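# Carry glass vial to window-side balance and close it

## Task

Pick up the glass vial from the shelved bench by the door, carry it to the balance on the shelved bench by the window, set it upright on the balance pan, and close every glass door of the balance. The task fails if the balance tips, is shoved out of position or has its pan overloaded, if the vial reaches the floor, if the vial breaks (a drop of more than a few centimetres or a hard knock does it), or if the robot falls or ends leaning. The parked cart, pedal bin and stool are movable. At the end the gripper must have released and the robot must have backed away.

## Robot and tools

Robot: a Hello Robot Stretch 3 with one arm. It has a two-wheel base (0.33 m long, 0.34 m wide), a lift that slides up a mast, and a telescoping arm that reaches out to the robot's RIGHT side. The base cannot slide sideways, so moving the gripper forward or back means driving the base. Turning in place pivots about the point midway between the drive wheels, 0.05 m behind the front edge. With the arm in and the wrist folded, a turn sweeps a 0.28 m radius; an unfolded, level wrist reaches past that. Cameras: head_camera and nav_camera on the head (aimed by head_pan_rad and head_tilt_rad), and wrist_camera on the gripper.

Frames: the base frame has its origin on the floor between the drive wheels, x forward, y left, z up. hand_pose is reported in it, at the point where closed fingertips meet. The odometry frame is the base frame where the scene started; heading is positive to the left, -3.142 to 3.142.

execute_actions takes "actions", a list run in order. Each action may have "robot" (one command, a list of up to 8 commands run one after another, or {"stop": true} to brake everything and clear the queue), "steps" (1 to 450 control steps at 30 per second; default 1) and "until" (only together with steps; ends the action early once all its conditions hold). {"steps": n} alone simply waits. An empty list just returns the current state and images. Any invalid field or out-of-range number rejects the whole call and nothing runs.

A command may contain: "base" with exactly one of translate_m (metres, relative drive from where the base is when the command begins, forward positive, magnitude at most 1) or rotate_rad (relative turn in radians, left/counter-clockwise positive, magnitude at most 3.2). "joints" holds absolute targets by name, each a single number: lift_m 0 to 1.1 (arm height on mast, m); arm_m 0 to 0.52 (extension, m); wrist_yaw_rad -1.345 to 4.42 (0 along the arm, positive toward the front, 3.0 folded over the base); wrist_pitch_rad -1.57 to 0.451 (0 level, negative tips fingers down); wrist_roll_rad -2.911 to 2.911; gripper_m -0.089 to 0.179 (wider is higher; the real fingertip gap is 0.007 m less when almost shut, 0.025 m less when fully open, zero below 0.007); head_pan_rad -3.953 to 1.73 (0 forward, positive left, -1.57 looks along the arm); head_tilt_rad -1.53 to 0.419 (negative looks down). Unnamed joints keep their goals. "contact_limits": {"arm_m": effort %, 1 to 100} makes that arm move halt once its effort reaches the value; smaller is gentler. Inside a list, {"pause_s": s} waits up to 15 s. Base and joint motions start together and keep going across later actions and while the operator thinks. A new command takes over immediately and discards the remainder of any older queue.

Waiting: {"steps": 450, "until": {"robot": {"status": "ended"}}} returns when nothing is moving and no queue runs. Conditions can also compare fields, e.g. {"lift_m": [">", 0.3]} or {"base_status": ["!=", "moving"]}; "any" instead of "robot" fires when any one motion ends.

Let all motion end first.

Result lines: base_status and joint_status per part: moving, done (within tolerance), off_target (rested short, may still push), contact_stop (pushed firmly and went slack), time_out, stopped, not_commanded, torque_fault (a wrist servo shut off for about 10 s after heavy strain; it is limp and rejects goals). The base bracket shows distance moved by wheel count versus goal. joint_goals, measured_speeds, motor_effort (percent, positive toward larger values, peak in brackets, noisy and biased), refusals, queue (idle/running/done/dropped/stopped), queue_left. on_its_own appears when the robot has altered a goal, a joint is slack or off, an idle motor shows load, or base_tilt differs by 3 degrees or more from its starting value. "refused:" and "dropped:" lines count from 0. lidar_m: 12 distances in 30-degree sectors starting straight ahead and going counter-clockwise, at 0.17 m height; blind to glass. wrist_depth_mm and head_depth_mm: 7x7 median depth grids.

Gripping: close to a gripper_m smaller than the object's width; to let go, open at least 0.02 beyond the contact value. Neither the reading nor "done" proves a grasp; check the images. A fragile glass vial needs a gentle squeeze and slow, low carrying.

Speed: full speed (0.30 m/s, 1.9 rad/s) only with lift_m under 0.30, arm_m under 0.03 and wrist_yaw_rad over 2.54; otherwise 0.10 m/s and 0.63 rad/s.

Hazards: fold or unfold the wrist only with lift_m 0.32 to 0.95, pitch -0.4 and roll near 0; keep pitch at -0.5 or lower when yaw is below -0.4. Pushing with the gripper above about 0.45 m, repeated pushes after a contact_stop, driving while holding something fixed, or snagging furniture (especially reversing) can tip the robot; if it leans, reverse the last move in small steps, free the gripper, and lower lift to about 0.2. Never let the vial fall or bump hard, and do not shove the balance.

Each tool is called after "Call:" as a command line: name --argument value for each argument, lists and objects as JSON in quotes; but a table of rows of numbers goes row by row, as --pt "numbers of a row", without its own name.

## Session

Call:
execute_actions --actions '[]'

Scene clock: 0.00 s.
robot.base_odometry: x=+0.000 y=+0.000 heading=+0.000 (m, m, rad; robot's odometry frame)
robot.turned_by_wheels: +0.000 (rad since the last result)
robot.turned_by_imu: +0.000 (rad since the last result)
robot.base_tilt: forward=+0.3 right=-2.2 (deg)
robot.lidar_m: 1.82 1.76 2.46 1.68 1.67 1.88 1.73 1.59 1.91 1.03 1.03 1.18
robot.head_depth_mm: 2124 2699 2707 2727 2751 2765 2261 / 2151 2610 2639 2656 2671 2729 2221 / 2132 2508 2557 2547 2594 1804 2044 / 2134 2475 2466 2473 2474 2443 2222 / 2132 2375 2382 2397 2346 2379 2235 / 2166 2330 2315 2351 2300 2369 2203 / 2163 2259 2243 2286 2233 2305 2194
robot.base_status: not_commanded
robot.joint_positions: lift_m=+0.468 arm_m=+0.002 wrist_yaw_rad=+3.086 wrist_pitch_rad=-0.516 wrist_roll_rad=-0.017 gripper_m=+0.037 head_pan_rad=-0.001 head_tilt_rad=-0.022
robot.joint_goals: lift_m=+0.468 arm_m=+0.002 wrist_yaw_rad=+3.086 wrist_pitch_rad=-0.516 wrist_roll_rad=-0.017 gripper_m=+0.037 head_pan_rad=-0.001 head_tilt_rad=-0.022
robot.joint_status: lift_m=not_commanded arm_m=not_commanded wrist_yaw_rad=not_commanded wrist_pitch_rad=not_commanded wrist_roll_rad=not_commanded gripper_m=not_commanded head_pan_rad=not_commanded head_tilt_rad=not_commanded
robot.measured_speeds: translate_m=+0.000 rotate_rad=+0.000 lift_m=+0.000 arm_m=+0.000 wrist_yaw_rad=+0.000 wrist_pitch_rad=+0.000 wrist_roll_rad=+0.000 head_pan_rad=+0.000 head_tilt_rad=+0.000
robot: refusals=0 queue=idle queue_left=0
robot.motor_effort: left_wheel=+0 right_wheel=+0 lift_m=+40 arm_m=+0 wrist_yaw_rad=+1 wrist_pitch_rad=+4 wrist_roll_rad=+0 gripper_m=+0 head_pan_rad=+1 head_tilt_rad=+2 (%)
robot.hand_pose: x=-0.0094 y=+0.0633 z=+0.4598 quat_wxyz=(+0.198, +0.682, +0.163, +0.684) (m; robot's base frame)
robot.wrist_depth_mm: - - - - - - - / - - - - - - - / - - - - - - - / 898 864 869 872 866 875 843 / 737 746 722 730 734 725 732 / 640 618 629 626 611 626 623 / 561 560 - - 551 555 554
pictures: head_camera (sideways: a quarter turn clockwise sets it upright), nav_camera (sideways: a quarter turn counterclockwise sets it upright), wrist_camera
Images, in order (width x height): head_camera 896x504, nav_camera 672x504, wrist_camera 644x364.

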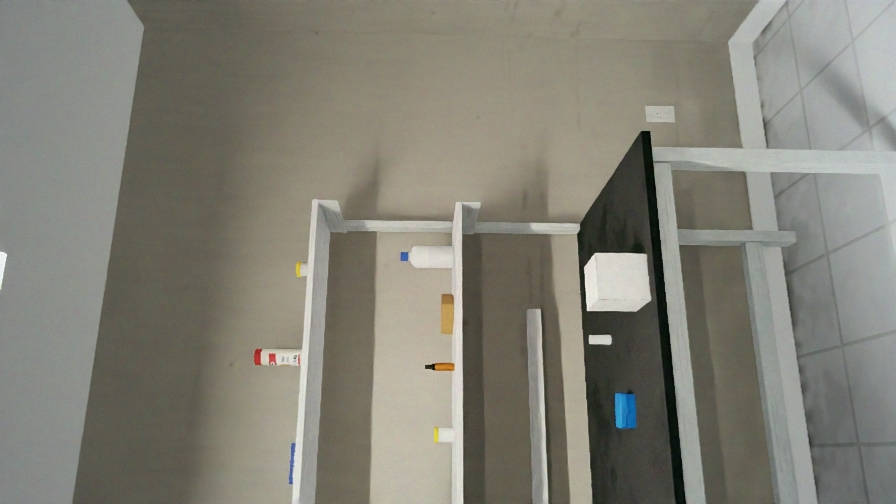

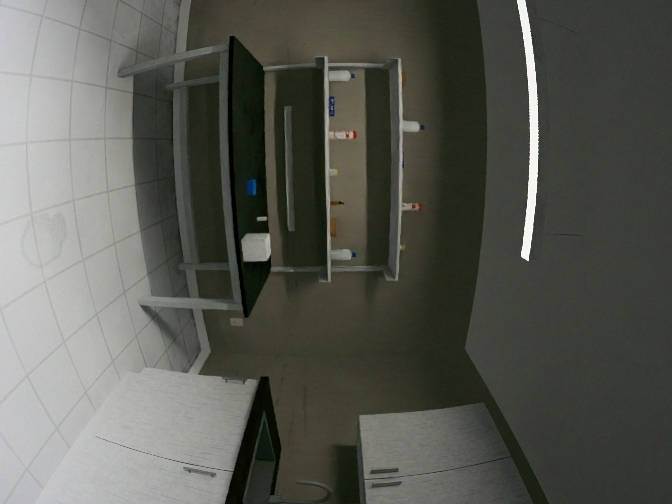

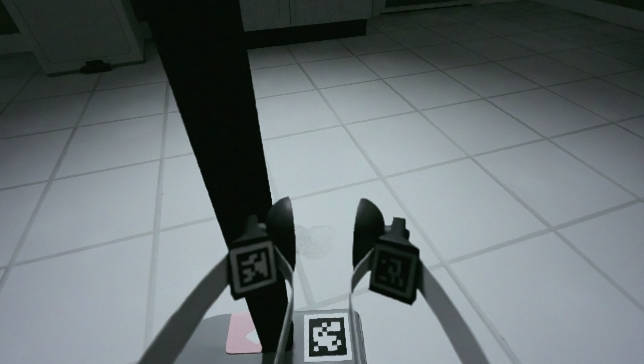

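Call:
execute_actions --actions '[{"robot":{"joints":{"head_pan_rad":-2.9,"head_tilt_rad":-0.4,"lift_m":0.28,"wrist_pitch_rad":-0.4}},"steps":450,"until":{"robot":{"status":"ended"}}}]'

Call:
execute_actions --actions '[{"robot":{"joints":{"head_pan_rad":-3.9}},"steps":450,"until":{"robot":{"status":"ended"}}}]'

Scene clock: 4.23 s.
robot.base_odometry: x=+0.000 y=+0.000 heading=+0.000 (m, m, rad; robot's odometry frame)
robot.turned_by_wheels: +0.000 (rad since the last result)
robot.turned_by_imu: -0.001 (rad since the last result)
robot.base_tilt: forward=+0.3 right=-2.0 (deg)
robot.lidar_m: 1.83 1.76 2.45 1.68 1.67 1.88 1.72 1.59 1.91 1.03 1.03 1.18
robot.head_depth_mm: 2036 2147 1789 2504 2328 1784 1439 / 2048 2147 1763 2531 2291 1786 1432 / 2009 2168 1978 2453 2302 1767 1438 / 2013 2154 1961 2422 2206 1755 1435 / 1985 2115 1733 2489 2291 1764 1430 / 1976 2107 1625 2414 2199 1762 1429 / 2003 2146 2273 2483 2272 1754 1428
robot.base_status: not_commanded
robot.joint_positions: lift_m=+0.280 arm_m=+0.002 wrist_yaw_rad=+3.086 wrist_pitch_rad=-0.420 wrist_roll_rad=-0.017 gripper_m=+0.037 head_pan_rad=-2.893 head_tilt_rad=-0.395
robot.joint_goals: lift_m=+0.280 arm_m=+0.002 wrist_yaw_rad=+3.086 wrist_pitch_rad=-0.400 wrist_roll_rad=-0.017 gripper_m=+0.037 head_pan_rad=-2.900 head_tilt_rad=-0.400
robot.joint_status: lift_m=done arm_m=not_commanded wrist_yaw_rad=not_commanded wrist_pitch_rad=done wrist_roll_rad=not_commanded gripper_m=not_commanded head_pan_rad=done head_tilt_rad=done
robot.measured_speeds: translate_m=+0.000 rotate_rad=+0.000 lift_m=+0.000 arm_m=+0.000 wrist_yaw_rad=+0.000 wrist_pitch_rad=+0.000 wrist_roll_rad=+0.000 head_pan_rad=+0.000 head_tilt_rad=+0.000
robot: refusals=0 queue=done queue_left=0
robot.motor_effort: left_wheel=+0(0) right_wheel=+0(0) lift_m=+28(38) arm_m=+0(0) wrist_yaw_rad=+0(0) wrist_pitch_rad=+6(7) wrist_roll_rad=+0(0) gripper_m=+0(0) head_pan_rad=-3(43) head_tilt_rad=-3(30) (%)
robot.hand_pose: x=-0.0087 y=+0.0764 z=+0.2925 quat_wxyz=(+0.166, +0.689, +0.130, +0.693) (m; robot's base frame)
robot.wrist_depth_mm: - - - - - - - / - - - - - - - / 879 865 - 861 877 854 846 / 678 677 - 677 665 669 672 / 560 552 549 547 549 542 538 / 472 494 - - 464 462 460 / 416 - - - 405 402 400
pictures: head_camera (sideways: a quarter turn clockwise sets it upright), nav_camera (sideways: a quarter turn counterclockwise sets it upright), wrist_camera
Images, in order (width x height): head_camera 896x504, nav_camera 672x504, wrist_camera 644x364.

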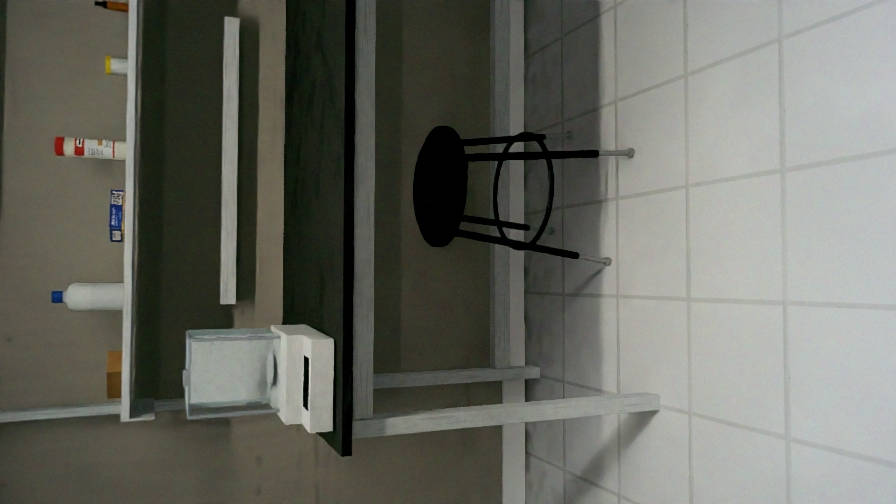

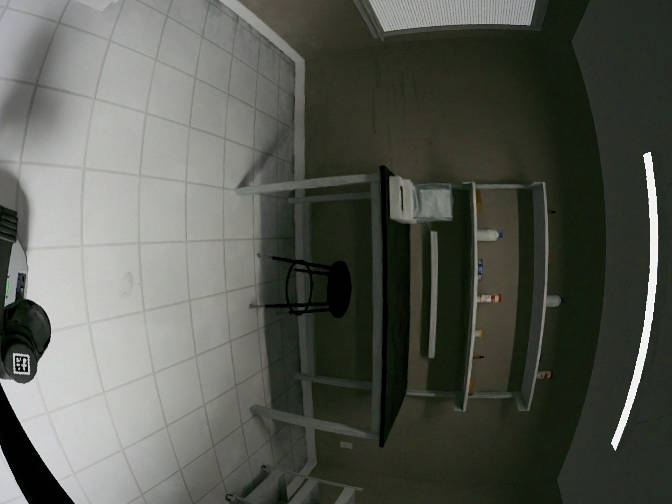

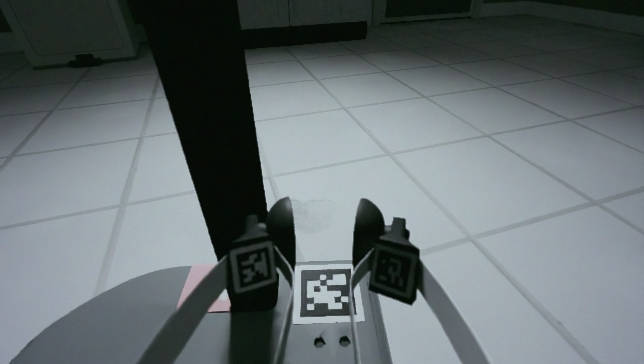

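Scene clock: 5.30 s.
robot.base_odometry: x=+0.000 y=+0.000 heading=+0.000 (m, m, rad; robot's odometry frame)
robot.turned_by_wheels: +0.000 (rad since the last result)
robot.turned_by_imu: +0.000 (rad since the last result)
robot.base_tilt: forward=+0.2 right=-2.1 (deg)
robot.lidar_m: 1.83 1.76 2.46 1.68 1.67 1.89 1.72 1.60 1.91 1.03 1.03 1.18
robot.head_depth_mm: - - - - - - - / 1942 2039 2203 2253 2015 - - / 2034 2156 2321 2398 2084 1764 1442 / 2143 2293 2431 2652 2311 1783 1425 / 2249 2413 2525 2497 2239 1766 1439 / 2405 2578 2707 2546 2305 1775 1440 / 2549 2779 2958 3087 2259 1762 1414
robot.base_status: not_commanded
robot.joint_positions: lift_m=+0.280 arm_m=+0.002 wrist_yaw_rad=+3.086 wrist_pitch_rad=-0.420 wrist_roll_rad=-0.017 gripper_m=+0.037 head_pan_rad=-3.893 head_tilt_rad=-0.395
robot.joint_goals: lift_m=+0.280 arm_m=+0.002 wrist_yaw_rad=+3.086 wrist_pitch_rad=-0.400 wrist_roll_rad=-0.017 gripper_m=+0.037 head_pan_rad=-3.900 head_tilt_rad=-0.400
robot.joint_status: lift_m=done arm_m=not_commanded wrist_yaw_rad=not_commanded wrist_pitch_rad=done wrist_roll_rad=not_commanded gripper_m=not_commanded head_pan_rad=done head_tilt_rad=done
robot.measured_speeds: translate_m=+0.000 rotate_rad=+0.000 lift_m=+0.000 arm_m=+0.000 wrist_yaw_rad=+0.000 wrist_pitch_rad=+0.000 wrist_roll_rad=+0.000 head_pan_rad=+0.000 head_tilt_rad=+0.000
robot: refusals=0 queue=done queue_left=0
robot.motor_effort: left_wheel=+0(0) right_wheel=+0(0) lift_m=+28(28) arm_m=-1(0) wrist_yaw_rad=+0(0) wrist_pitch_rad=+6(6) wrist_roll_rad=+0(0) gripper_m=+0(0) head_pan_rad=-3(41) head_tilt_rad=-3(3) (%)
robot.hand_pose: x=-0.0087 y=+0.0764 z=+0.2925 quat_wxyz=(+0.166, +0.689, +0.130, +0.693) (m; robot's base frame)
robot.wrist_depth_mm: - - - - - - - / - - - - - - - / 865 849 - 867 881 865 872 / 681 665 - 687 673 671 670 / 568 558 554 551 560 548 547 / 468 490 - - 466 463 462 / 416 - - - 408 403 397
pictures: head_camera (sideways: a quarter turn clockwise sets it upright), nav_camera (sideways: a quarter turn counterclockwise sets it upright), wrist_camera
Images, in order (width x height): head_camera 896x504, nav_camera 672x504, wrist_camera 644x364.

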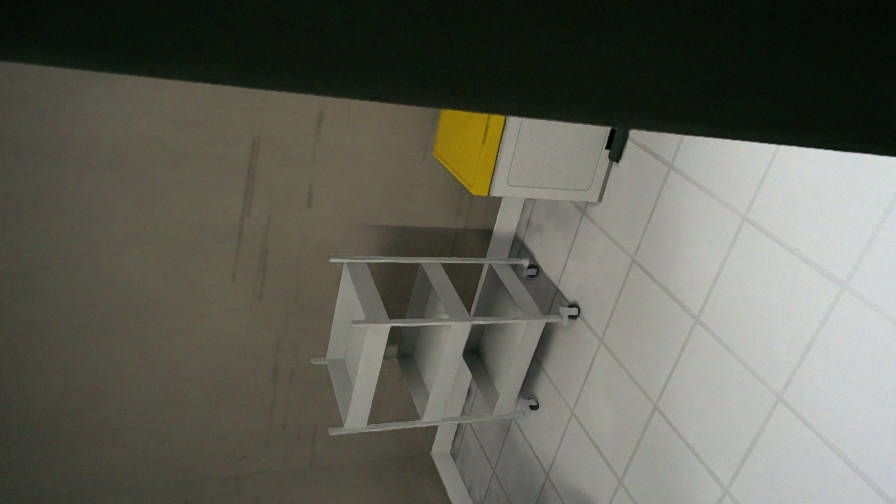

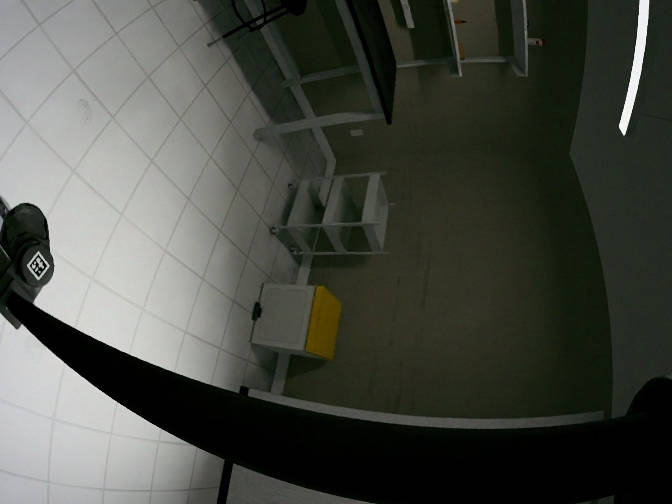

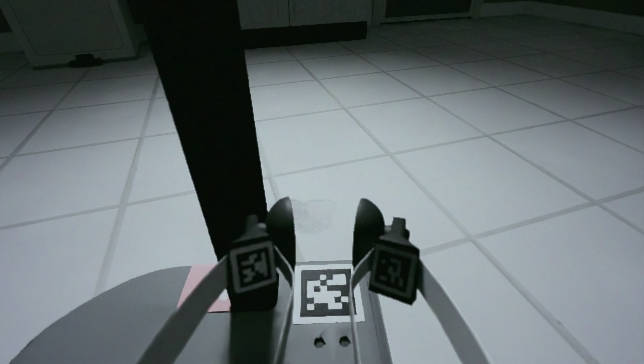

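Call:
execute_actions --actions '[{"robot":[{"base":{"rotate_rad":-2.8}},{"base":{"translate_m":1.0}},{"base":{"rotate_rad":1.51},"joints":{"head_pan_rad":-1.35,"head_tilt_rad":-0.5}},{"joints":{"lift_m":0.9}}],"steps":450,"until":{"robot":{"status":"ended"}}},{"steps":300,"until":{"robot":{"status":"ended"}}}]'

Scene clock: 23.37 s.
robot.base_odometry: x=-0.942 y=-0.335 heading=-1.290 (m, m, rad; robot's odometry frame)
robot.turned_by_wheels: -1.290 (rad since the last result)
robot.turned_by_imu: -1.299 (rad since the last result)
robot.base_tilt: forward=+0.5 right=-2.1 (deg)
robot.lidar_m: 1.56 1.10 1.36 2.73 2.46 1.83 1.64 1.27 0.82 0.82 0.63 1.62
robot.head_depth_mm: 1092 1151 1206 803 645 1531 1322 / 1116 1198 1203 801 669 1564 1336 / 1140 817 836 696 668 1603 1379 / 1102 841 850 668 701 1608 1364 / 1175 1272 1340 692 775 1562 1273 / 1200 1315 1449 1530 737 1510 1296 / 1235 1344 1479 1641 1833 1586 1318
robot.base_status: done (rotate_rad +1.5099 of +1.5100)
robot.joint_positions: lift_m=+0.900 arm_m=+0.003 wrist_yaw_rad=+3.086 wrist_pitch_rad=-0.419 wrist_roll_rad=-0.017 gripper_m=+0.037 head_pan_rad=-1.357 head_tilt_rad=-0.494
robot.joint_goals: lift_m=+0.900 arm_m=+0.003 wrist_yaw_rad=+3.086 wrist_pitch_rad=-0.400 wrist_roll_rad=-0.017 gripper_m=+0.037 head_pan_rad=-1.350 head_tilt_rad=-0.500
robot.joint_status: lift_m=done arm_m=not_commanded wrist_yaw_rad=not_commanded wrist_pitch_rad=done wrist_roll_rad=not_commanded gripper_m=not_commanded head_pan_rad=done head_tilt_rad=done
robot.measured_speeds: translate_m=+0.000 rotate_rad=+0.000 lift_m=+0.000 arm_m=+0.000 wrist_yaw_rad=+0.000 wrist_pitch_rad=+0.000 wrist_roll_rad=+0.000 head_pan_rad=+0.000 head_tilt_rad=+0.000
robot: refusals=0 queue=done queue_left=0
robot.motor_effort: left_wheel=-2(9) right_wheel=+2(10) lift_m=+51(51) arm_m=-1(1) wrist_yaw_rad=+0(0) wrist_pitch_rad=+6(6) wrist_roll_rad=+0(0) gripper_m=+0(0) head_pan_rad=+3(43) head_tilt_rad=-3(15) (%)
robot.hand_pose: x=-0.0087 y=+0.0764 z=+0.9120 quat_wxyz=(+0.166, +0.689, +0.129, +0.693) (m; robot's base frame)
robot.wrist_depth_mm: - - - - - - - / - - - - - - - / - - - - - - - / - - - - - - - / - - - - - - - / - - - - - - - / - - - - - - -
pictures: head_camera (sideways: a quarter turn clockwise sets it upright), nav_camera (sideways: a quarter turn counterclockwise sets it upright), wrist_camera
Images, in order (width x height): head_camera 896x504, nav_camera 672x504, wrist_camera 644x364.

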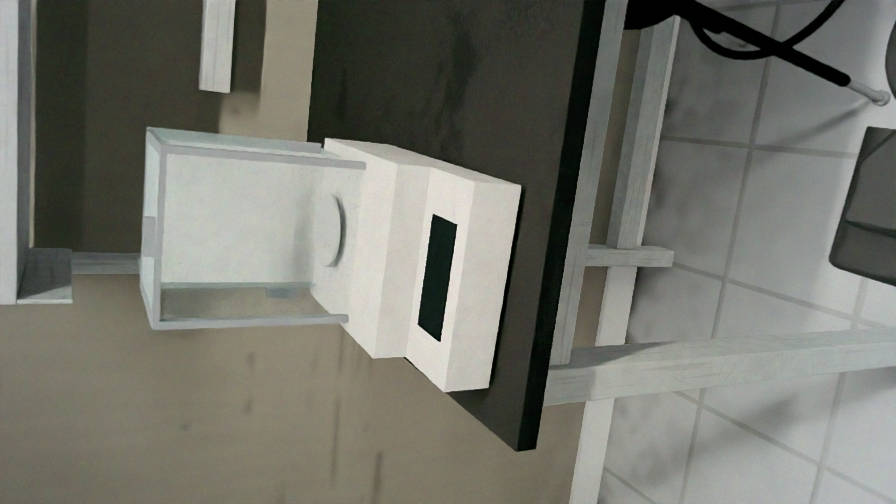

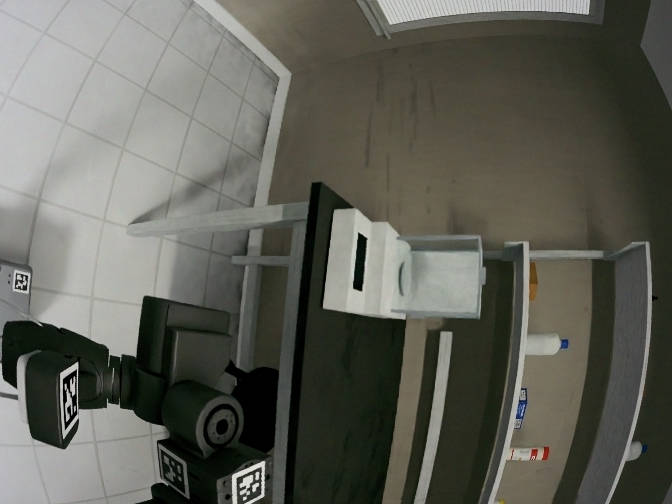

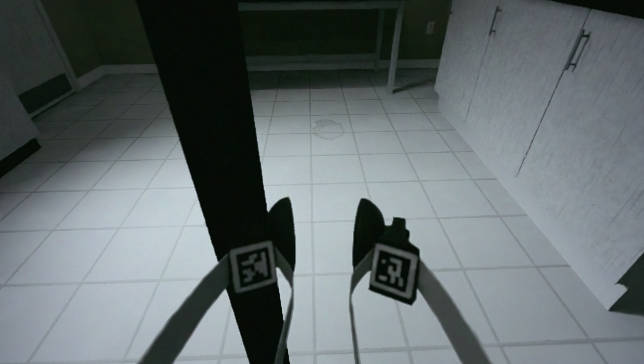

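Call:
execute_actions --actions '[{"robot":[{"base":{"rotate_rad":1.51},"joints":{"lift_m":0.28,"head_pan_rad":-1.57,"head_tilt_rad":-0.6}},{"base":{"translate_m":1.0}},{"base":{"translate_m":1.0}},{"base":{"translate_m":0.23}},{"base":{"rotate_rad":1.64}},{"joints":{"lift_m":0.85}},{"joints":{"wrist_yaw_rad":0,"gripper_m":0.14}},{"joints":{"wrist_pitch_rad":-0.1,"lift_m":0.77,"arm_m":0.15}}],"steps":450},{"steps":450,"until":{"robot":{"status":"ended"}}},{"steps":450,"until":{"robot":{"status":"ended"}}}]'

Scene clock: 56.70 s.
robot.base_odometry: x=+1.234 y=+0.151 heading=+1.860 (m, m, rad; robot's odometry frame)
robot.turned_by_wheels: +3.150 (rad since the last result)
robot.turned_by_imu: +3.136 (rad since the last result)
robot.base_tilt: forward=+0.4 right=-2.1 (deg)
robot.lidar_m: 1.93 1.95 2.66 2.79 1.16 0.84 0.81 0.70 1.13 1.08 1.12 0.94
robot.head_depth_mm: 840 1125 1210 945 588 - - / 899 1103 1220 945 699 - 1215 / 980 1112 1214 921 763 - 1202 / 989 1102 1216 937 762 638 1235 / 989 1100 1213 929 724 640 1260 / 994 1089 1199 924 734 636 1245 / 992 1093 1200 927 730 635 1255
robot.base_status: done (rotate_rad +1.6399 of +1.6400)
robot.joint_positions: lift_m=+0.770 arm_m=+0.150 wrist_yaw_rad=+0.002 wrist_pitch_rad=-0.122 wrist_roll_rad=-0.017 gripper_m=+0.140 head_pan_rad=-1.563 head_tilt_rad=-0.593
robot.joint_goals: lift_m=+0.770 arm_m=+0.150 wrist_yaw_rad=+0.000 wrist_pitch_rad=-0.100 wrist_roll_rad=-0.017 gripper_m=+0.140 head_pan_rad=-1.570 head_tilt_rad=-0.600
robot.joint_status: lift_m=done arm_m=done wrist_yaw_rad=done wrist_pitch_rad=done wrist_roll_rad=not_commanded gripper_m=done head_pan_rad=done head_tilt_rad=done
robot.measured_speeds: translate_m=+0.000 rotate_rad=+0.000 lift_m=+0.000 arm_m=+0.000 wrist_yaw_rad=+0.000 wrist_pitch_rad=+0.000 wrist_roll_rad=+0.000 head_pan_rad=+0.000 head_tilt_rad=+0.000
robot: refusals=0 queue=done queue_left=0
robot.motor_effort: left_wheel=-2(8) right_wheel=+2(13) lift_m=+28(56) arm_m=+3(3) wrist_yaw_rad=-1(3) wrist_pitch_rad=+7(7) wrist_roll_rad=+0(0) gripper_m=+0(84) head_pan_rad=-2(17) head_tilt_rad=-4(17) (%)
robot.hand_pose: x=-0.0211 y=-0.5460 z=+0.8539 quat_wxyz=(+0.712, +0.044, -0.699, -0.043) (m; robot's base frame)
robot.wrist_depth_mm: 727 725 735 709 708 718 691 / 742 735 743 744 757 758 752 / 778 793 777 782 789 787 779 / 489 496 492 505 454 501 149 / 334 333 285 341 340 346 150 / 256 244 257 255 257 - 150 / 208 205 206 206 206 198 144
pictures: head_camera (sideways: a quarter turn clockwise sets it upright), nav_camera (sideways: a quarter turn counterclockwise sets it upright), wrist_camera
Images, in order (width x height): head_camera 896x504, nav_camera 672x504, wrist_camera 644x364.

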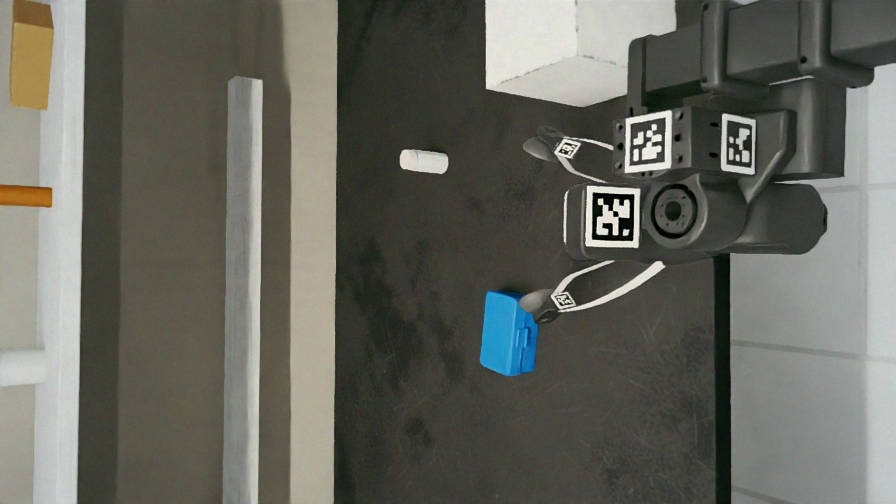

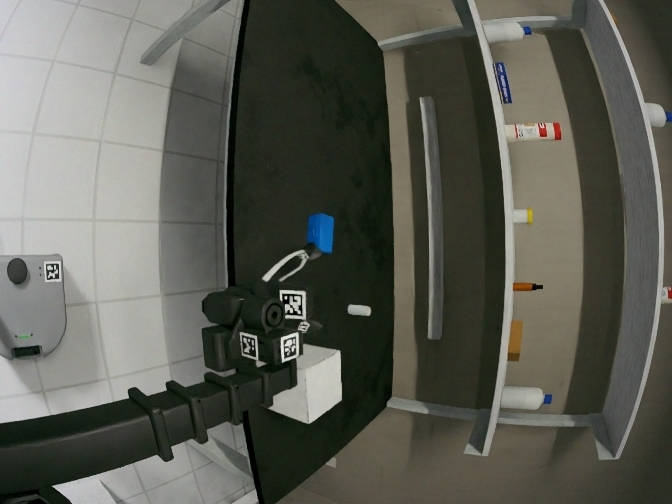

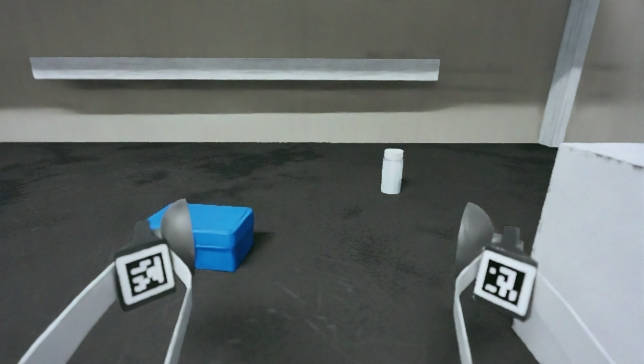

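Call:
execute_actions --actions '[{"robot":[{"base":{"translate_m":0.1}},{"base":{"rotate_rad":-0.12}},{"joints":{"arm_m":0.37,"gripper_m":0.11}},{"joints":{"wrist_yaw_rad":-0.36,"lift_m":0.74}}],"steps":450,"until":{"robot":{"status":"ended"}}}]'

Scene clock: 66.03 s.
robot.base_odometry: x=+1.206 y=+0.247 heading=+1.740 (m, m, rad; robot's odometry frame)
robot.turned_by_wheels: -0.120 (rad since the last result)
robot.turned_by_imu: -0.123 (rad since the last result)
robot.base_tilt: forward=+0.3 right=-2.1 (deg)
robot.lidar_m: 2.22 1.84 2.42 2.78 1.50 0.99 0.91 0.77 0.80 1.08 1.09 0.86
robot.head_depth_mm: 1022 1181 1254 942 638 661 - / 898 1141 1241 978 - 1383 1264 / 1007 1117 1217 998 694 658 1260 / 993 1100 1212 975 716 640 1257 / 992 1098 1201 932 736 638 1255 / 969 1077 1193 930 735 621 1251 / 963 1074 1172 930 730 619 1255
robot.base_status: done (rotate_rad -0.1199 of -0.1200)
robot.joint_positions: lift_m=+0.740 arm_m=+0.370 wrist_yaw_rad=-0.357 wrist_pitch_rad=-0.122 wrist_roll_rad=-0.017 gripper_m=+0.110 head_pan_rad=-1.563 head_tilt_rad=-0.593
robot.joint_goals: lift_m=+0.740 arm_m=+0.370 wrist_yaw_rad=-0.360 wrist_pitch_rad=-0.100 wrist_roll_rad=-0.017 gripper_m=+0.110 head_pan_rad=-1.570 head_tilt_rad=-0.600
robot.joint_status: lift_m=done arm_m=done wrist_yaw_rad=done wrist_pitch_rad=done wrist_roll_rad=not_commanded gripper_m=done head_pan_rad=done head_tilt_rad=done
robot.measured_speeds: translate_m=+0.000 rotate_rad=+0.000 lift_m=+0.000 arm_m=+0.000 wrist_yaw_rad=+0.000 wrist_pitch_rad=+0.000 wrist_roll_rad=+0.000 head_pan_rad=+0.000 head_tilt_rad=+0.000
robot: refusals=0 queue=done queue_left=0
robot.motor_effort: left_wheel=+1(5) right_wheel=-2(7) lift_m=+27(31) arm_m=+3(3) wrist_yaw_rad=-3(5) wrist_pitch_rad=+7(7) wrist_roll_rad=+0(0) gripper_m=+0(81) head_pan_rad=-3(3) head_tilt_rad=-4(3) (%)
robot.hand_pose: x=-0.1094 y=-0.7502 z=+0.8240 quat_wxyz=(+0.693, -0.081, -0.696, -0.169) (m; robot's base frame)
robot.wrist_depth_mm: 396 451 509 611 677 819 - / 446 490 561 632 706 911 - / 475 530 578 660 708 951 - / 395 397 403 372 407 410 409 / 273 277 274 262 274 275 279 / 206 207 204 209 210 216 210 / 174 167 168 167 168 169 169
pictures: head_camera (sideways: a quarter turn clockwise sets it upright), nav_camera (sideways: a quarter turn counterclockwise sets it upright), wrist_camera
Images, in order (width x height): head_camera 896x504, nav_camera 672x504, wrist_camera 644x364.

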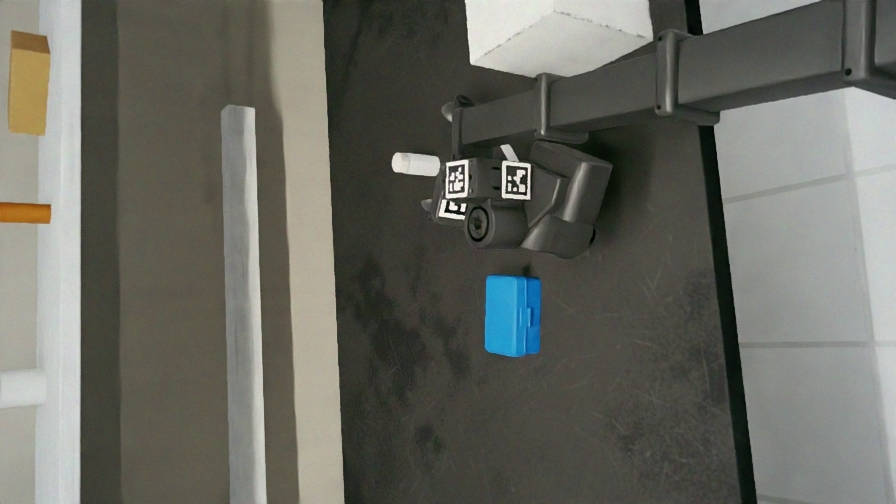

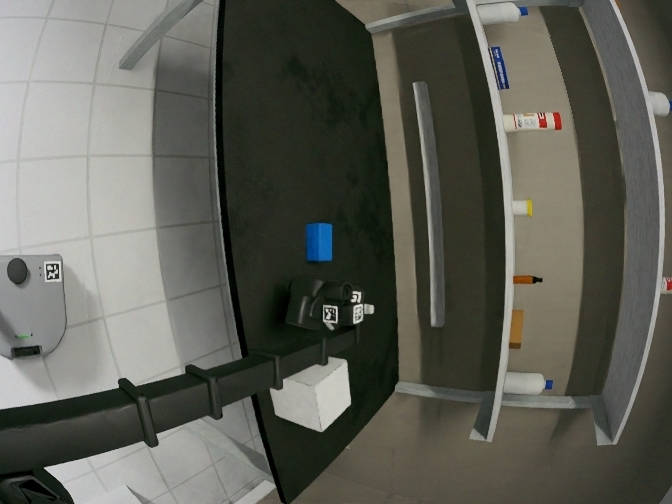

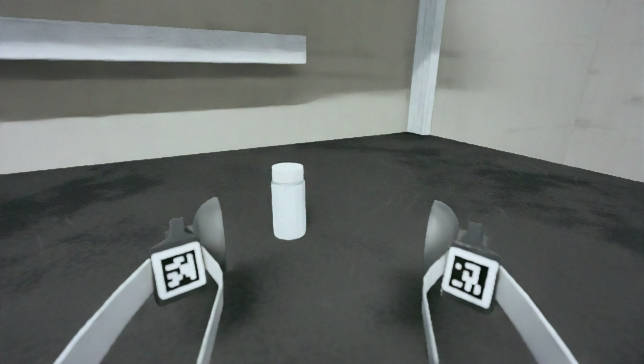

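Call:
execute_actions --actions '[{"robot":[{"joints":{"arm_m":0.475,"lift_m":0.73,"wrist_yaw_rad":-0.39}}],"steps":450,"until":{"robot":{"status":"ended"}}}]'

Scene clock: 68.80 s.
robot.base_odometry: x=+1.206 y=+0.247 heading=+1.740 (m, m, rad; robot's odometry frame)
robot.turned_by_wheels: +0.000 (rad since the last result)
robot.turned_by_imu: -0.001 (rad since the last result)
robot.base_tilt: forward=+0.4 right=-2.0 (deg)
robot.lidar_m: 2.21 1.84 2.42 2.78 1.50 0.99 0.91 0.78 0.80 1.08 1.09 0.86
robot.head_depth_mm: 1023 1176 1251 946 638 662 - / 892 1143 1230 962 - 1372 1264 / 1012 1119 1225 - 738 661 1255 / 993 1103 1218 969 735 638 1254 / 982 1097 1209 927 735 638 1259 / 971 1085 1193 931 732 622 1244 / 963 1073 1178 929 730 618 1249
robot.base_status: done (rotate_rad -0.1199 of -0.1200)
robot.joint_positions: lift_m=+0.730 arm_m=+0.475 wrist_yaw_rad=-0.388 wrist_pitch_rad=-0.122 wrist_roll_rad=-0.017 gripper_m=+0.110 head_pan_rad=-1.563 head_tilt_rad=-0.593
robot.joint_goals: lift_m=+0.730 arm_m=+0.475 wrist_yaw_rad=-0.390 wrist_pitch_rad=-0.100 wrist_roll_rad=-0.017 gripper_m=+0.110 head_pan_rad=-1.570 head_tilt_rad=-0.600
robot.joint_status: lift_m=done arm_m=done wrist_yaw_rad=done wrist_pitch_rad=done wrist_roll_rad=not_commanded gripper_m=done head_pan_rad=done head_tilt_rad=done
robot.measured_speeds: translate_m=+0.000 rotate_rad=+0.000 lift_m=+0.000 arm_m=+0.000 wrist_yaw_rad=+0.000 wrist_pitch_rad=+0.000 wrist_roll_rad=+0.000 head_pan_rad=+0.000 head_tilt_rad=+0.000
robot: refusals=0 queue=done queue_left=0
robot.motor_effort: left_wheel=+1(1) right_wheel=-2(2) lift_m=+27(27) arm_m=+3(2) wrist_yaw_rad=-2(4) wrist_pitch_rad=+7(7) wrist_roll_rad=+0(0) gripper_m=+0(1) head_pan_rad=-2(3) head_tilt_rad=-3(4) (%)
robot.hand_pose: x=-0.1166 y=-0.8523 z=+0.8140 quat_wxyz=(+0.690, -0.092, -0.695, -0.180) (m; robot's base frame)
robot.wrist_depth_mm: 312 341 395 518 587 747 913 / 375 417 481 545 607 807 - / 391 442 498 556 609 836 - / 373 372 373 370 374 378 384 / 253 254 255 166 255 257 256 / 192 191 189 175 193 199 194 / 161 155 155 155 155 155 156
pictures: head_camera (sideways: a quarter turn clockwise sets it upright), nav_camera (sideways: a quarter turn counterclockwise sets it upright), wrist_camera
Images, in order (width x height): head_camera 896x504, nav_camera 672x504, wrist_camera 644x364.

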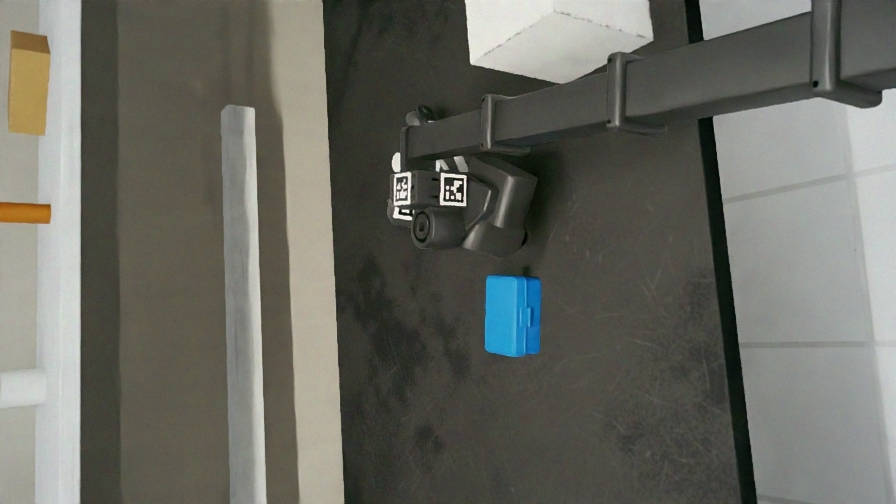

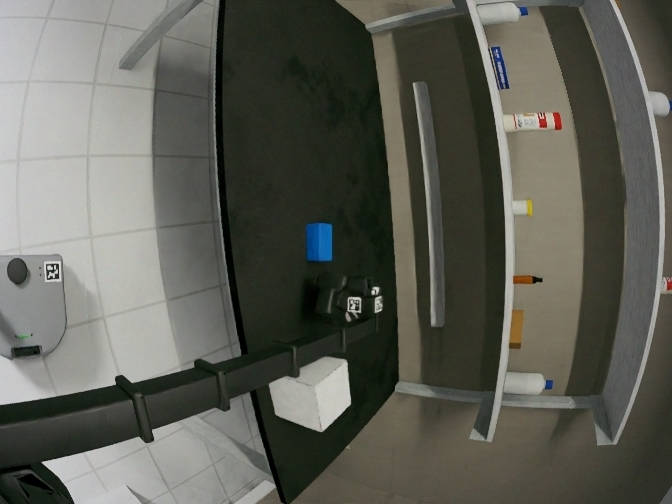

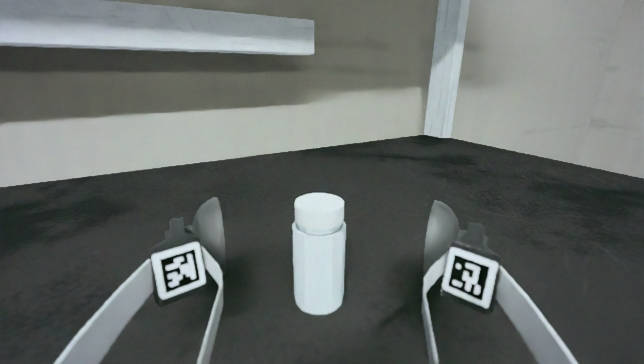

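Call:
execute_actions --actions '[{"robot":[{"joints":{"arm_m":0.482,"lift_m":0.72}},{"joints":{"gripper_m":-0.005}},{"joints":{"lift_m":0.74}}],"steps":450,"until":{"robot":{"status":"ended"}}}]'

Scene clock: 72.30 s.
robot.base_odometry: x=+1.206 y=+0.247 heading=+1.740 (m, m, rad; robot's odometry frame)
robot.turned_by_wheels: +0.000 (rad since the last result)
robot.turned_by_imu: -0.001 (rad since the last result)
robot.base_tilt: forward=+0.4 right=-2.0 (deg)
robot.lidar_m: 2.21 1.84 2.41 2.79 1.50 0.99 0.91 0.78 0.80 1.08 1.09 0.86
robot.head_depth_mm: 1024 1183 1253 942 638 660 - / 893 1143 1242 977 - 1385 1259 / 1012 1126 1227 - 739 658 1255 / 999 1105 1214 970 735 638 1255 / 986 1096 1211 933 731 639 1258 / 973 1085 1189 926 734 619 1253 / 968 1075 1177 923 731 620 1250
robot.base_status: done (rotate_rad -0.1199 of -0.1200)
robot.joint_positions: lift_m=+0.740 arm_m=+0.482 wrist_yaw_rad=-0.388 wrist_pitch_rad=-0.122 wrist_roll_rad=-0.017 gripper_m=-0.004 head_pan_rad=-1.563 head_tilt_rad=-0.593
robot.joint_goals: lift_m=+0.740 arm_m=+0.482 wrist_yaw_rad=-0.390 wrist_pitch_rad=-0.100 wrist_roll_rad=-0.017 gripper_m=-0.005 head_pan_rad=-1.570 head_tilt_rad=-0.600
robot.joint_status: lift_m=done arm_m=done wrist_yaw_rad=done wrist_pitch_rad=done wrist_roll_rad=not_commanded gripper_m=done head_pan_rad=done head_tilt_rad=done
robot.measured_speeds: translate_m=+0.000 rotate_rad=+0.000 lift_m=+0.000 arm_m=+0.000 wrist_yaw_rad=+0.000 wrist_pitch_rad=+0.000 wrist_roll_rad=+0.000 head_pan_rad=+0.000 head_tilt_rad=+0.000
robot: refusals=0 queue=done queue_left=0
robot.motor_effort: left_wheel=+1(1) right_wheel=-2(2) lift_m=+51(54) arm_m=+3(1) wrist_yaw_rad=-2(2) wrist_pitch_rad=+7(7) wrist_roll_rad=+0(0) gripper_m=-12(84) head_pan_rad=-2(2) head_tilt_rad=-4(4) (%)
robot.hand_pose: x=-0.1166 y=-0.8593 z=+0.8233 quat_wxyz=(+0.690, -0.092, -0.695, -0.180) (m; robot's base frame)
robot.wrist_depth_mm: 307 339 399 516 580 726 920 / 368 405 460 536 606 789 963 / 384 427 491 554 626 853 - / 388 399 400 400 404 407 406 / 271 270 272 145 274 275 274 / 206 207 197 157 198 208 209 / 165 166 167 167 167 167 167
pictures: head_camera (sideways: a quarter turn clockwise sets it upright), nav_camera (sideways: a quarter turn counterclockwise sets it upright), wrist_camera
Images, in order (width x height): head_camera 896x504, nav_camera 672x504, wrist_camera 644x364.

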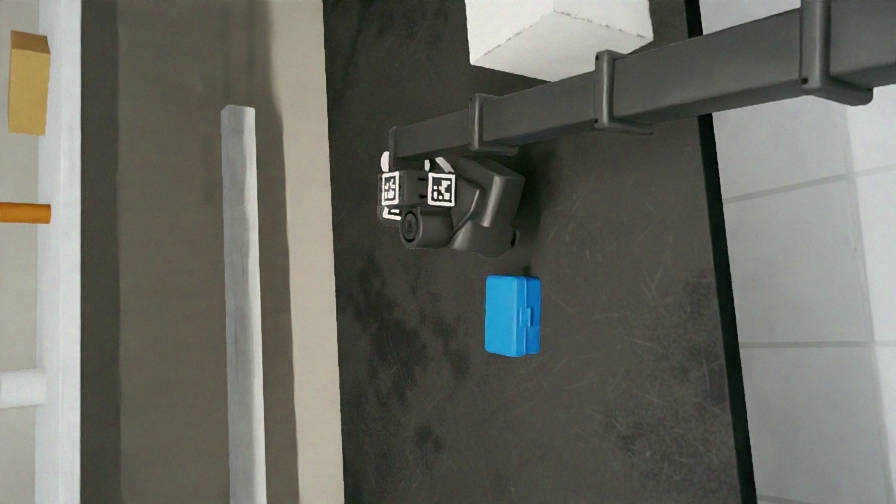

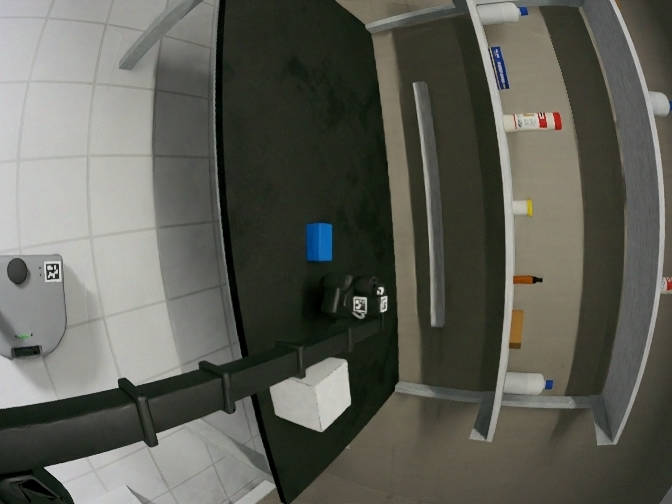

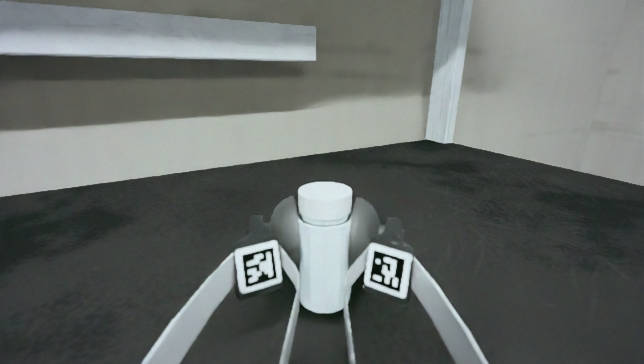

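Call:
execute_actions --actions '[{"robot":[{"joints":{"arm_m":0.0,"lift_m":0.8,"wrist_yaw_rad":0,"gripper_m":-0.015}},{"base":{"rotate_rad":1.955},"joints":{"wrist_yaw_rad":2.65}},{"joints":{"lift_m":0.29,"head_pan_rad":-0.5}},{"base":{"translate_m":1}},{"base":{"translate_m":1}},{"base":{"translate_m":0.5}}],"steps":450},{"steps":450,"until":{"robot":{"status":"ended"}}}]'

Scene clock: 103.77 s.
robot.base_odometry: x=-0.921 y=-1.066 heading=-2.588 (m, m, rad; robot's odometry frame)
robot.turned_by_wheels: +1.955 (rad since the last result)
robot.turned_by_imu: +1.947 (rad since the last result)
robot.base_tilt: forward=+0.1 right=-2.1 (deg)
robot.lidar_m: 1.14 1.07 0.91 0.91 0.86 0.80 2.85 2.81 2.42 1.81 0.52 1.08
robot.head_depth_mm: 1051 732 725 659 1599 732 847 / 1050 1167 877 810 1646 1479 1265 / 1013 1134 1024 1400 1583 1480 1262 / 975 1083 1224 1368 1554 1475 1254 / 971 1068 1189 1340 1524 1475 1251 / 943 1034 1156 1294 1480 1472 1246 / 928 1011 1114 1246 1429 1466 1245
robot.base_status: done (translate_m +0.5000 of +0.5000)
robot.joint_positions: lift_m=+0.290 arm_m=+0.003 wrist_yaw_rad=+2.648 wrist_pitch_rad=-0.122 wrist_roll_rad=-0.017 gripper_m=-0.014 head_pan_rad=-0.507 head_tilt_rad=-0.594
robot.joint_goals: lift_m=+0.290 arm_m=+0.000 wrist_yaw_rad=+2.650 wrist_pitch_rad=-0.100 wrist_roll_rad=-0.017 gripper_m=-0.015 head_pan_rad=-0.500 head_tilt_rad=-0.600
robot.joint_status: lift_m=done arm_m=done wrist_yaw_rad=done wrist_pitch_rad=done wrist_roll_rad=not_commanded gripper_m=done head_pan_rad=done head_tilt_rad=done
robot.measured_speeds: translate_m=+0.000 rotate_rad=+0.000 lift_m=+0.000 arm_m=+0.000 wrist_yaw_rad=+0.000 wrist_pitch_rad=+0.000 wrist_roll_rad=+0.000 head_pan_rad=+0.000 head_tilt_rad=+0.000
robot: refusals=0 queue=done queue_left=0
robot.motor_effort: left_wheel=-1(6) right_wheel=+1(9) lift_m=+28(49) arm_m=-3(2) wrist_yaw_rad=+1(0) wrist_pitch_rad=+7(7) wrist_roll_rad=+0(0) gripper_m=-15(62) head_pan_rad=+3(41) head_tilt_rad=-3(3) (%)
robot.hand_pose: x=+0.0978 y=+0.0736 z=+0.3740 quat_wxyz=(+0.216, +0.689, -0.129, +0.680) (m; robot's base frame)
robot.wrist_depth_mm: 741 792 832 850 949 - 979 / 755 797 853 886 - - 979 / 796 835 905 - - - - / 851 907 950 - - - - / 832 920 884 145 897 887 898 / 670 671 653 156 645 686 702 / 552 553 547 549 558 552 556
pictures: head_camera (sideways: a quarter turn clockwise sets it upright), nav_camera (sideways: a quarter turn counterclockwise sets it upright), wrist_camera
Images, in order (width x height): head_camera 896x504, nav_camera 672x504, wrist_camera 644x364.

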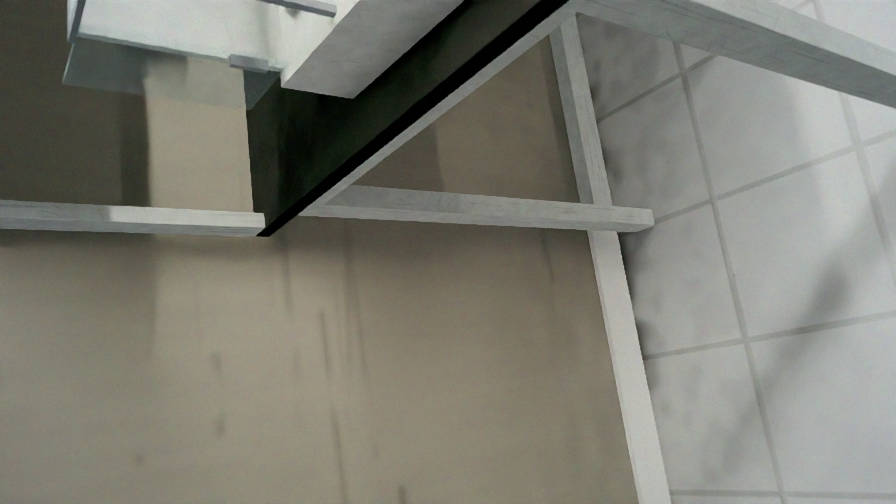

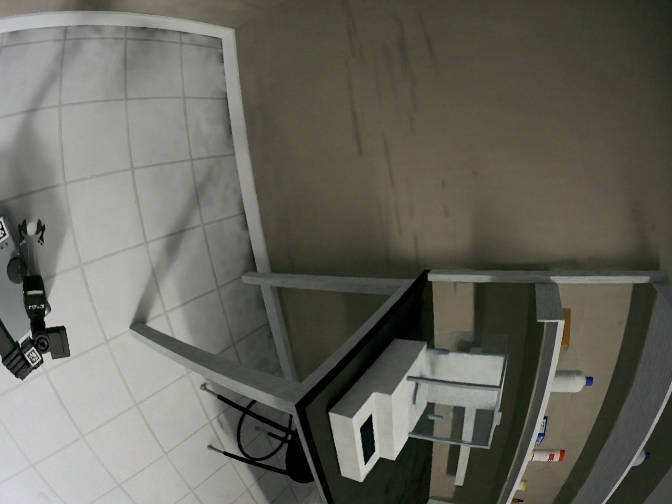

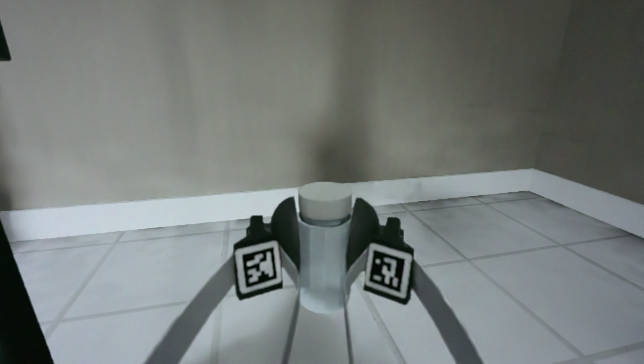

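Call:
execute_actions --actions '[{"robot":[{"base":{"translate_m":0.68},"joints":{"lift_m":0.92,"head_pan_rad":-1.57,"head_tilt_rad":-0.4}},{"base":{"rotate_rad":-0.24},"joints":{"wrist_yaw_rad":0,"lift_m":1.0}}],"steps":450,"until":{"robot":{"status":"ended"}}}]'

Scene clock: 116.30 s.
robot.base_odometry: x=-1.500 y=-1.424 heading=-2.828 (m, m, rad; robot's odometry frame)
robot.turned_by_wheels: -0.240 (rad since the last result)
robot.turned_by_imu: -0.245 (rad since the last result)
robot.base_tilt: forward=+0.3 right=-2.0 (deg)
robot.lidar_m: 0.49 0.51 0.69 0.75 0.78 1.07 1.40 3.63 0.56 0.95 0.63 0.50
robot.head_depth_mm: 2595 2789 2978 1024 602 - - / 2637 2771 1668 684 582 - - / 2597 2813 1366 717 - - - / 2626 2778 1478 681 590 613 1381 / 2572 2827 1250 847 618 624 1414 / 1684 1856 1608 946 668 623 1419 / 499 1503 1356 941 668 625 1316
robot.base_status: done (rotate_rad -0.2399 of -0.2400)
robot.joint_positions: lift_m=+1.000 arm_m=+0.003 wrist_yaw_rad=+0.003 wrist_pitch_rad=-0.122 wrist_roll_rad=-0.017 gripper_m=-0.014 head_pan_rad=-1.563 head_tilt_rad=-0.409
robot.joint_goals: lift_m=+1.000 arm_m=+0.000 wrist_yaw_rad=+0.000 wrist_pitch_rad=-0.100 wrist_roll_rad=-0.017 gripper_m=-0.015 head_pan_rad=-1.570 head_tilt_rad=-0.400
robot.joint_status: lift_m=done arm_m=done wrist_yaw_rad=done wrist_pitch_rad=done wrist_roll_rad=not_commanded gripper_m=done head_pan_rad=done head_tilt_rad=done
robot.measured_speeds: translate_m=+0.000 rotate_rad=+0.000 lift_m=+0.000 arm_m=+0.000 wrist_yaw_rad=+0.000 wrist_pitch_rad=+0.000 wrist_roll_rad=+0.000 head_pan_rad=+0.000 head_tilt_rad=+0.000
robot: refusals=0 queue=done queue_left=0
robot.motor_effort: left_wheel=+1(7) right_wheel=-2(10) lift_m=+51(53) arm_m=-3(2) wrist_yaw_rad=-2(2) wrist_pitch_rad=+7(7) wrist_roll_rad=+0(0) gripper_m=-15(15) head_pan_rad=-3(39) head_tilt_rad=+5(24) (%)
robot.hand_pose: x=-0.0207 y=-0.3992 z=+1.0833 quat_wxyz=(+0.712, +0.045, -0.699, -0.042) (m; robot's base frame)
robot.wrist_depth_mm: 566 834 946 - - - - / 574 817 - - - - - / 557 840 - - - - - / 579 707 653 398 440 - - / 487 485 496 145 327 379 - / 371 372 356 156 341 342 - / 325 320 314 314 314 317 330
pictures: head_camera (sideways: a quarter turn clockwise sets it upright), nav_camera (sideways: a quarter turn counterclockwise sets it upright), wrist_camera
Images, in order (width x height): head_camera 896x504, nav_camera 672x504, wrist_camera 644x364.

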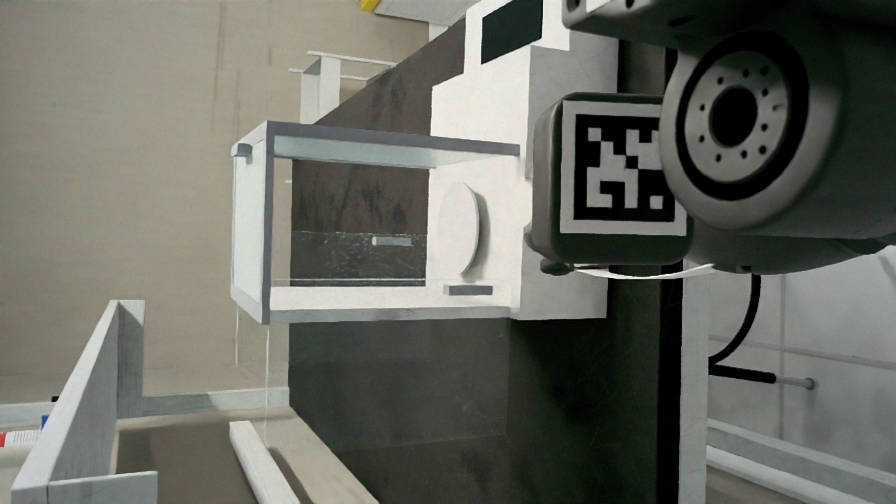

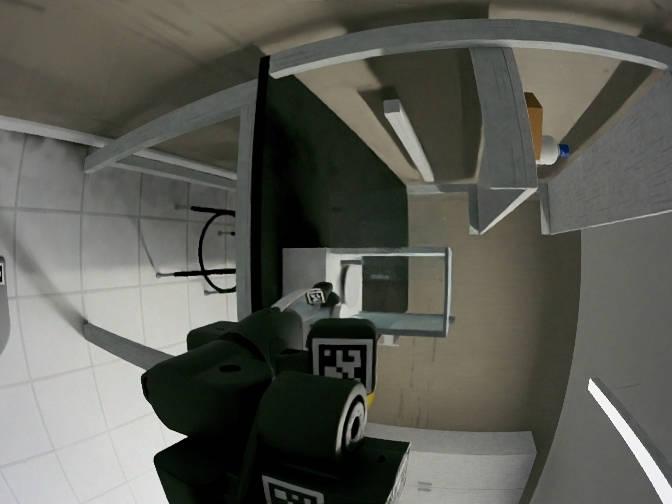

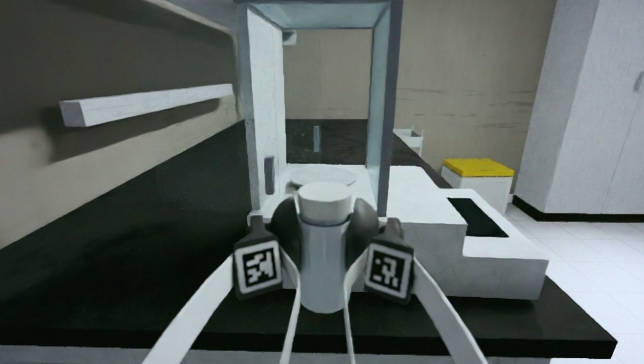

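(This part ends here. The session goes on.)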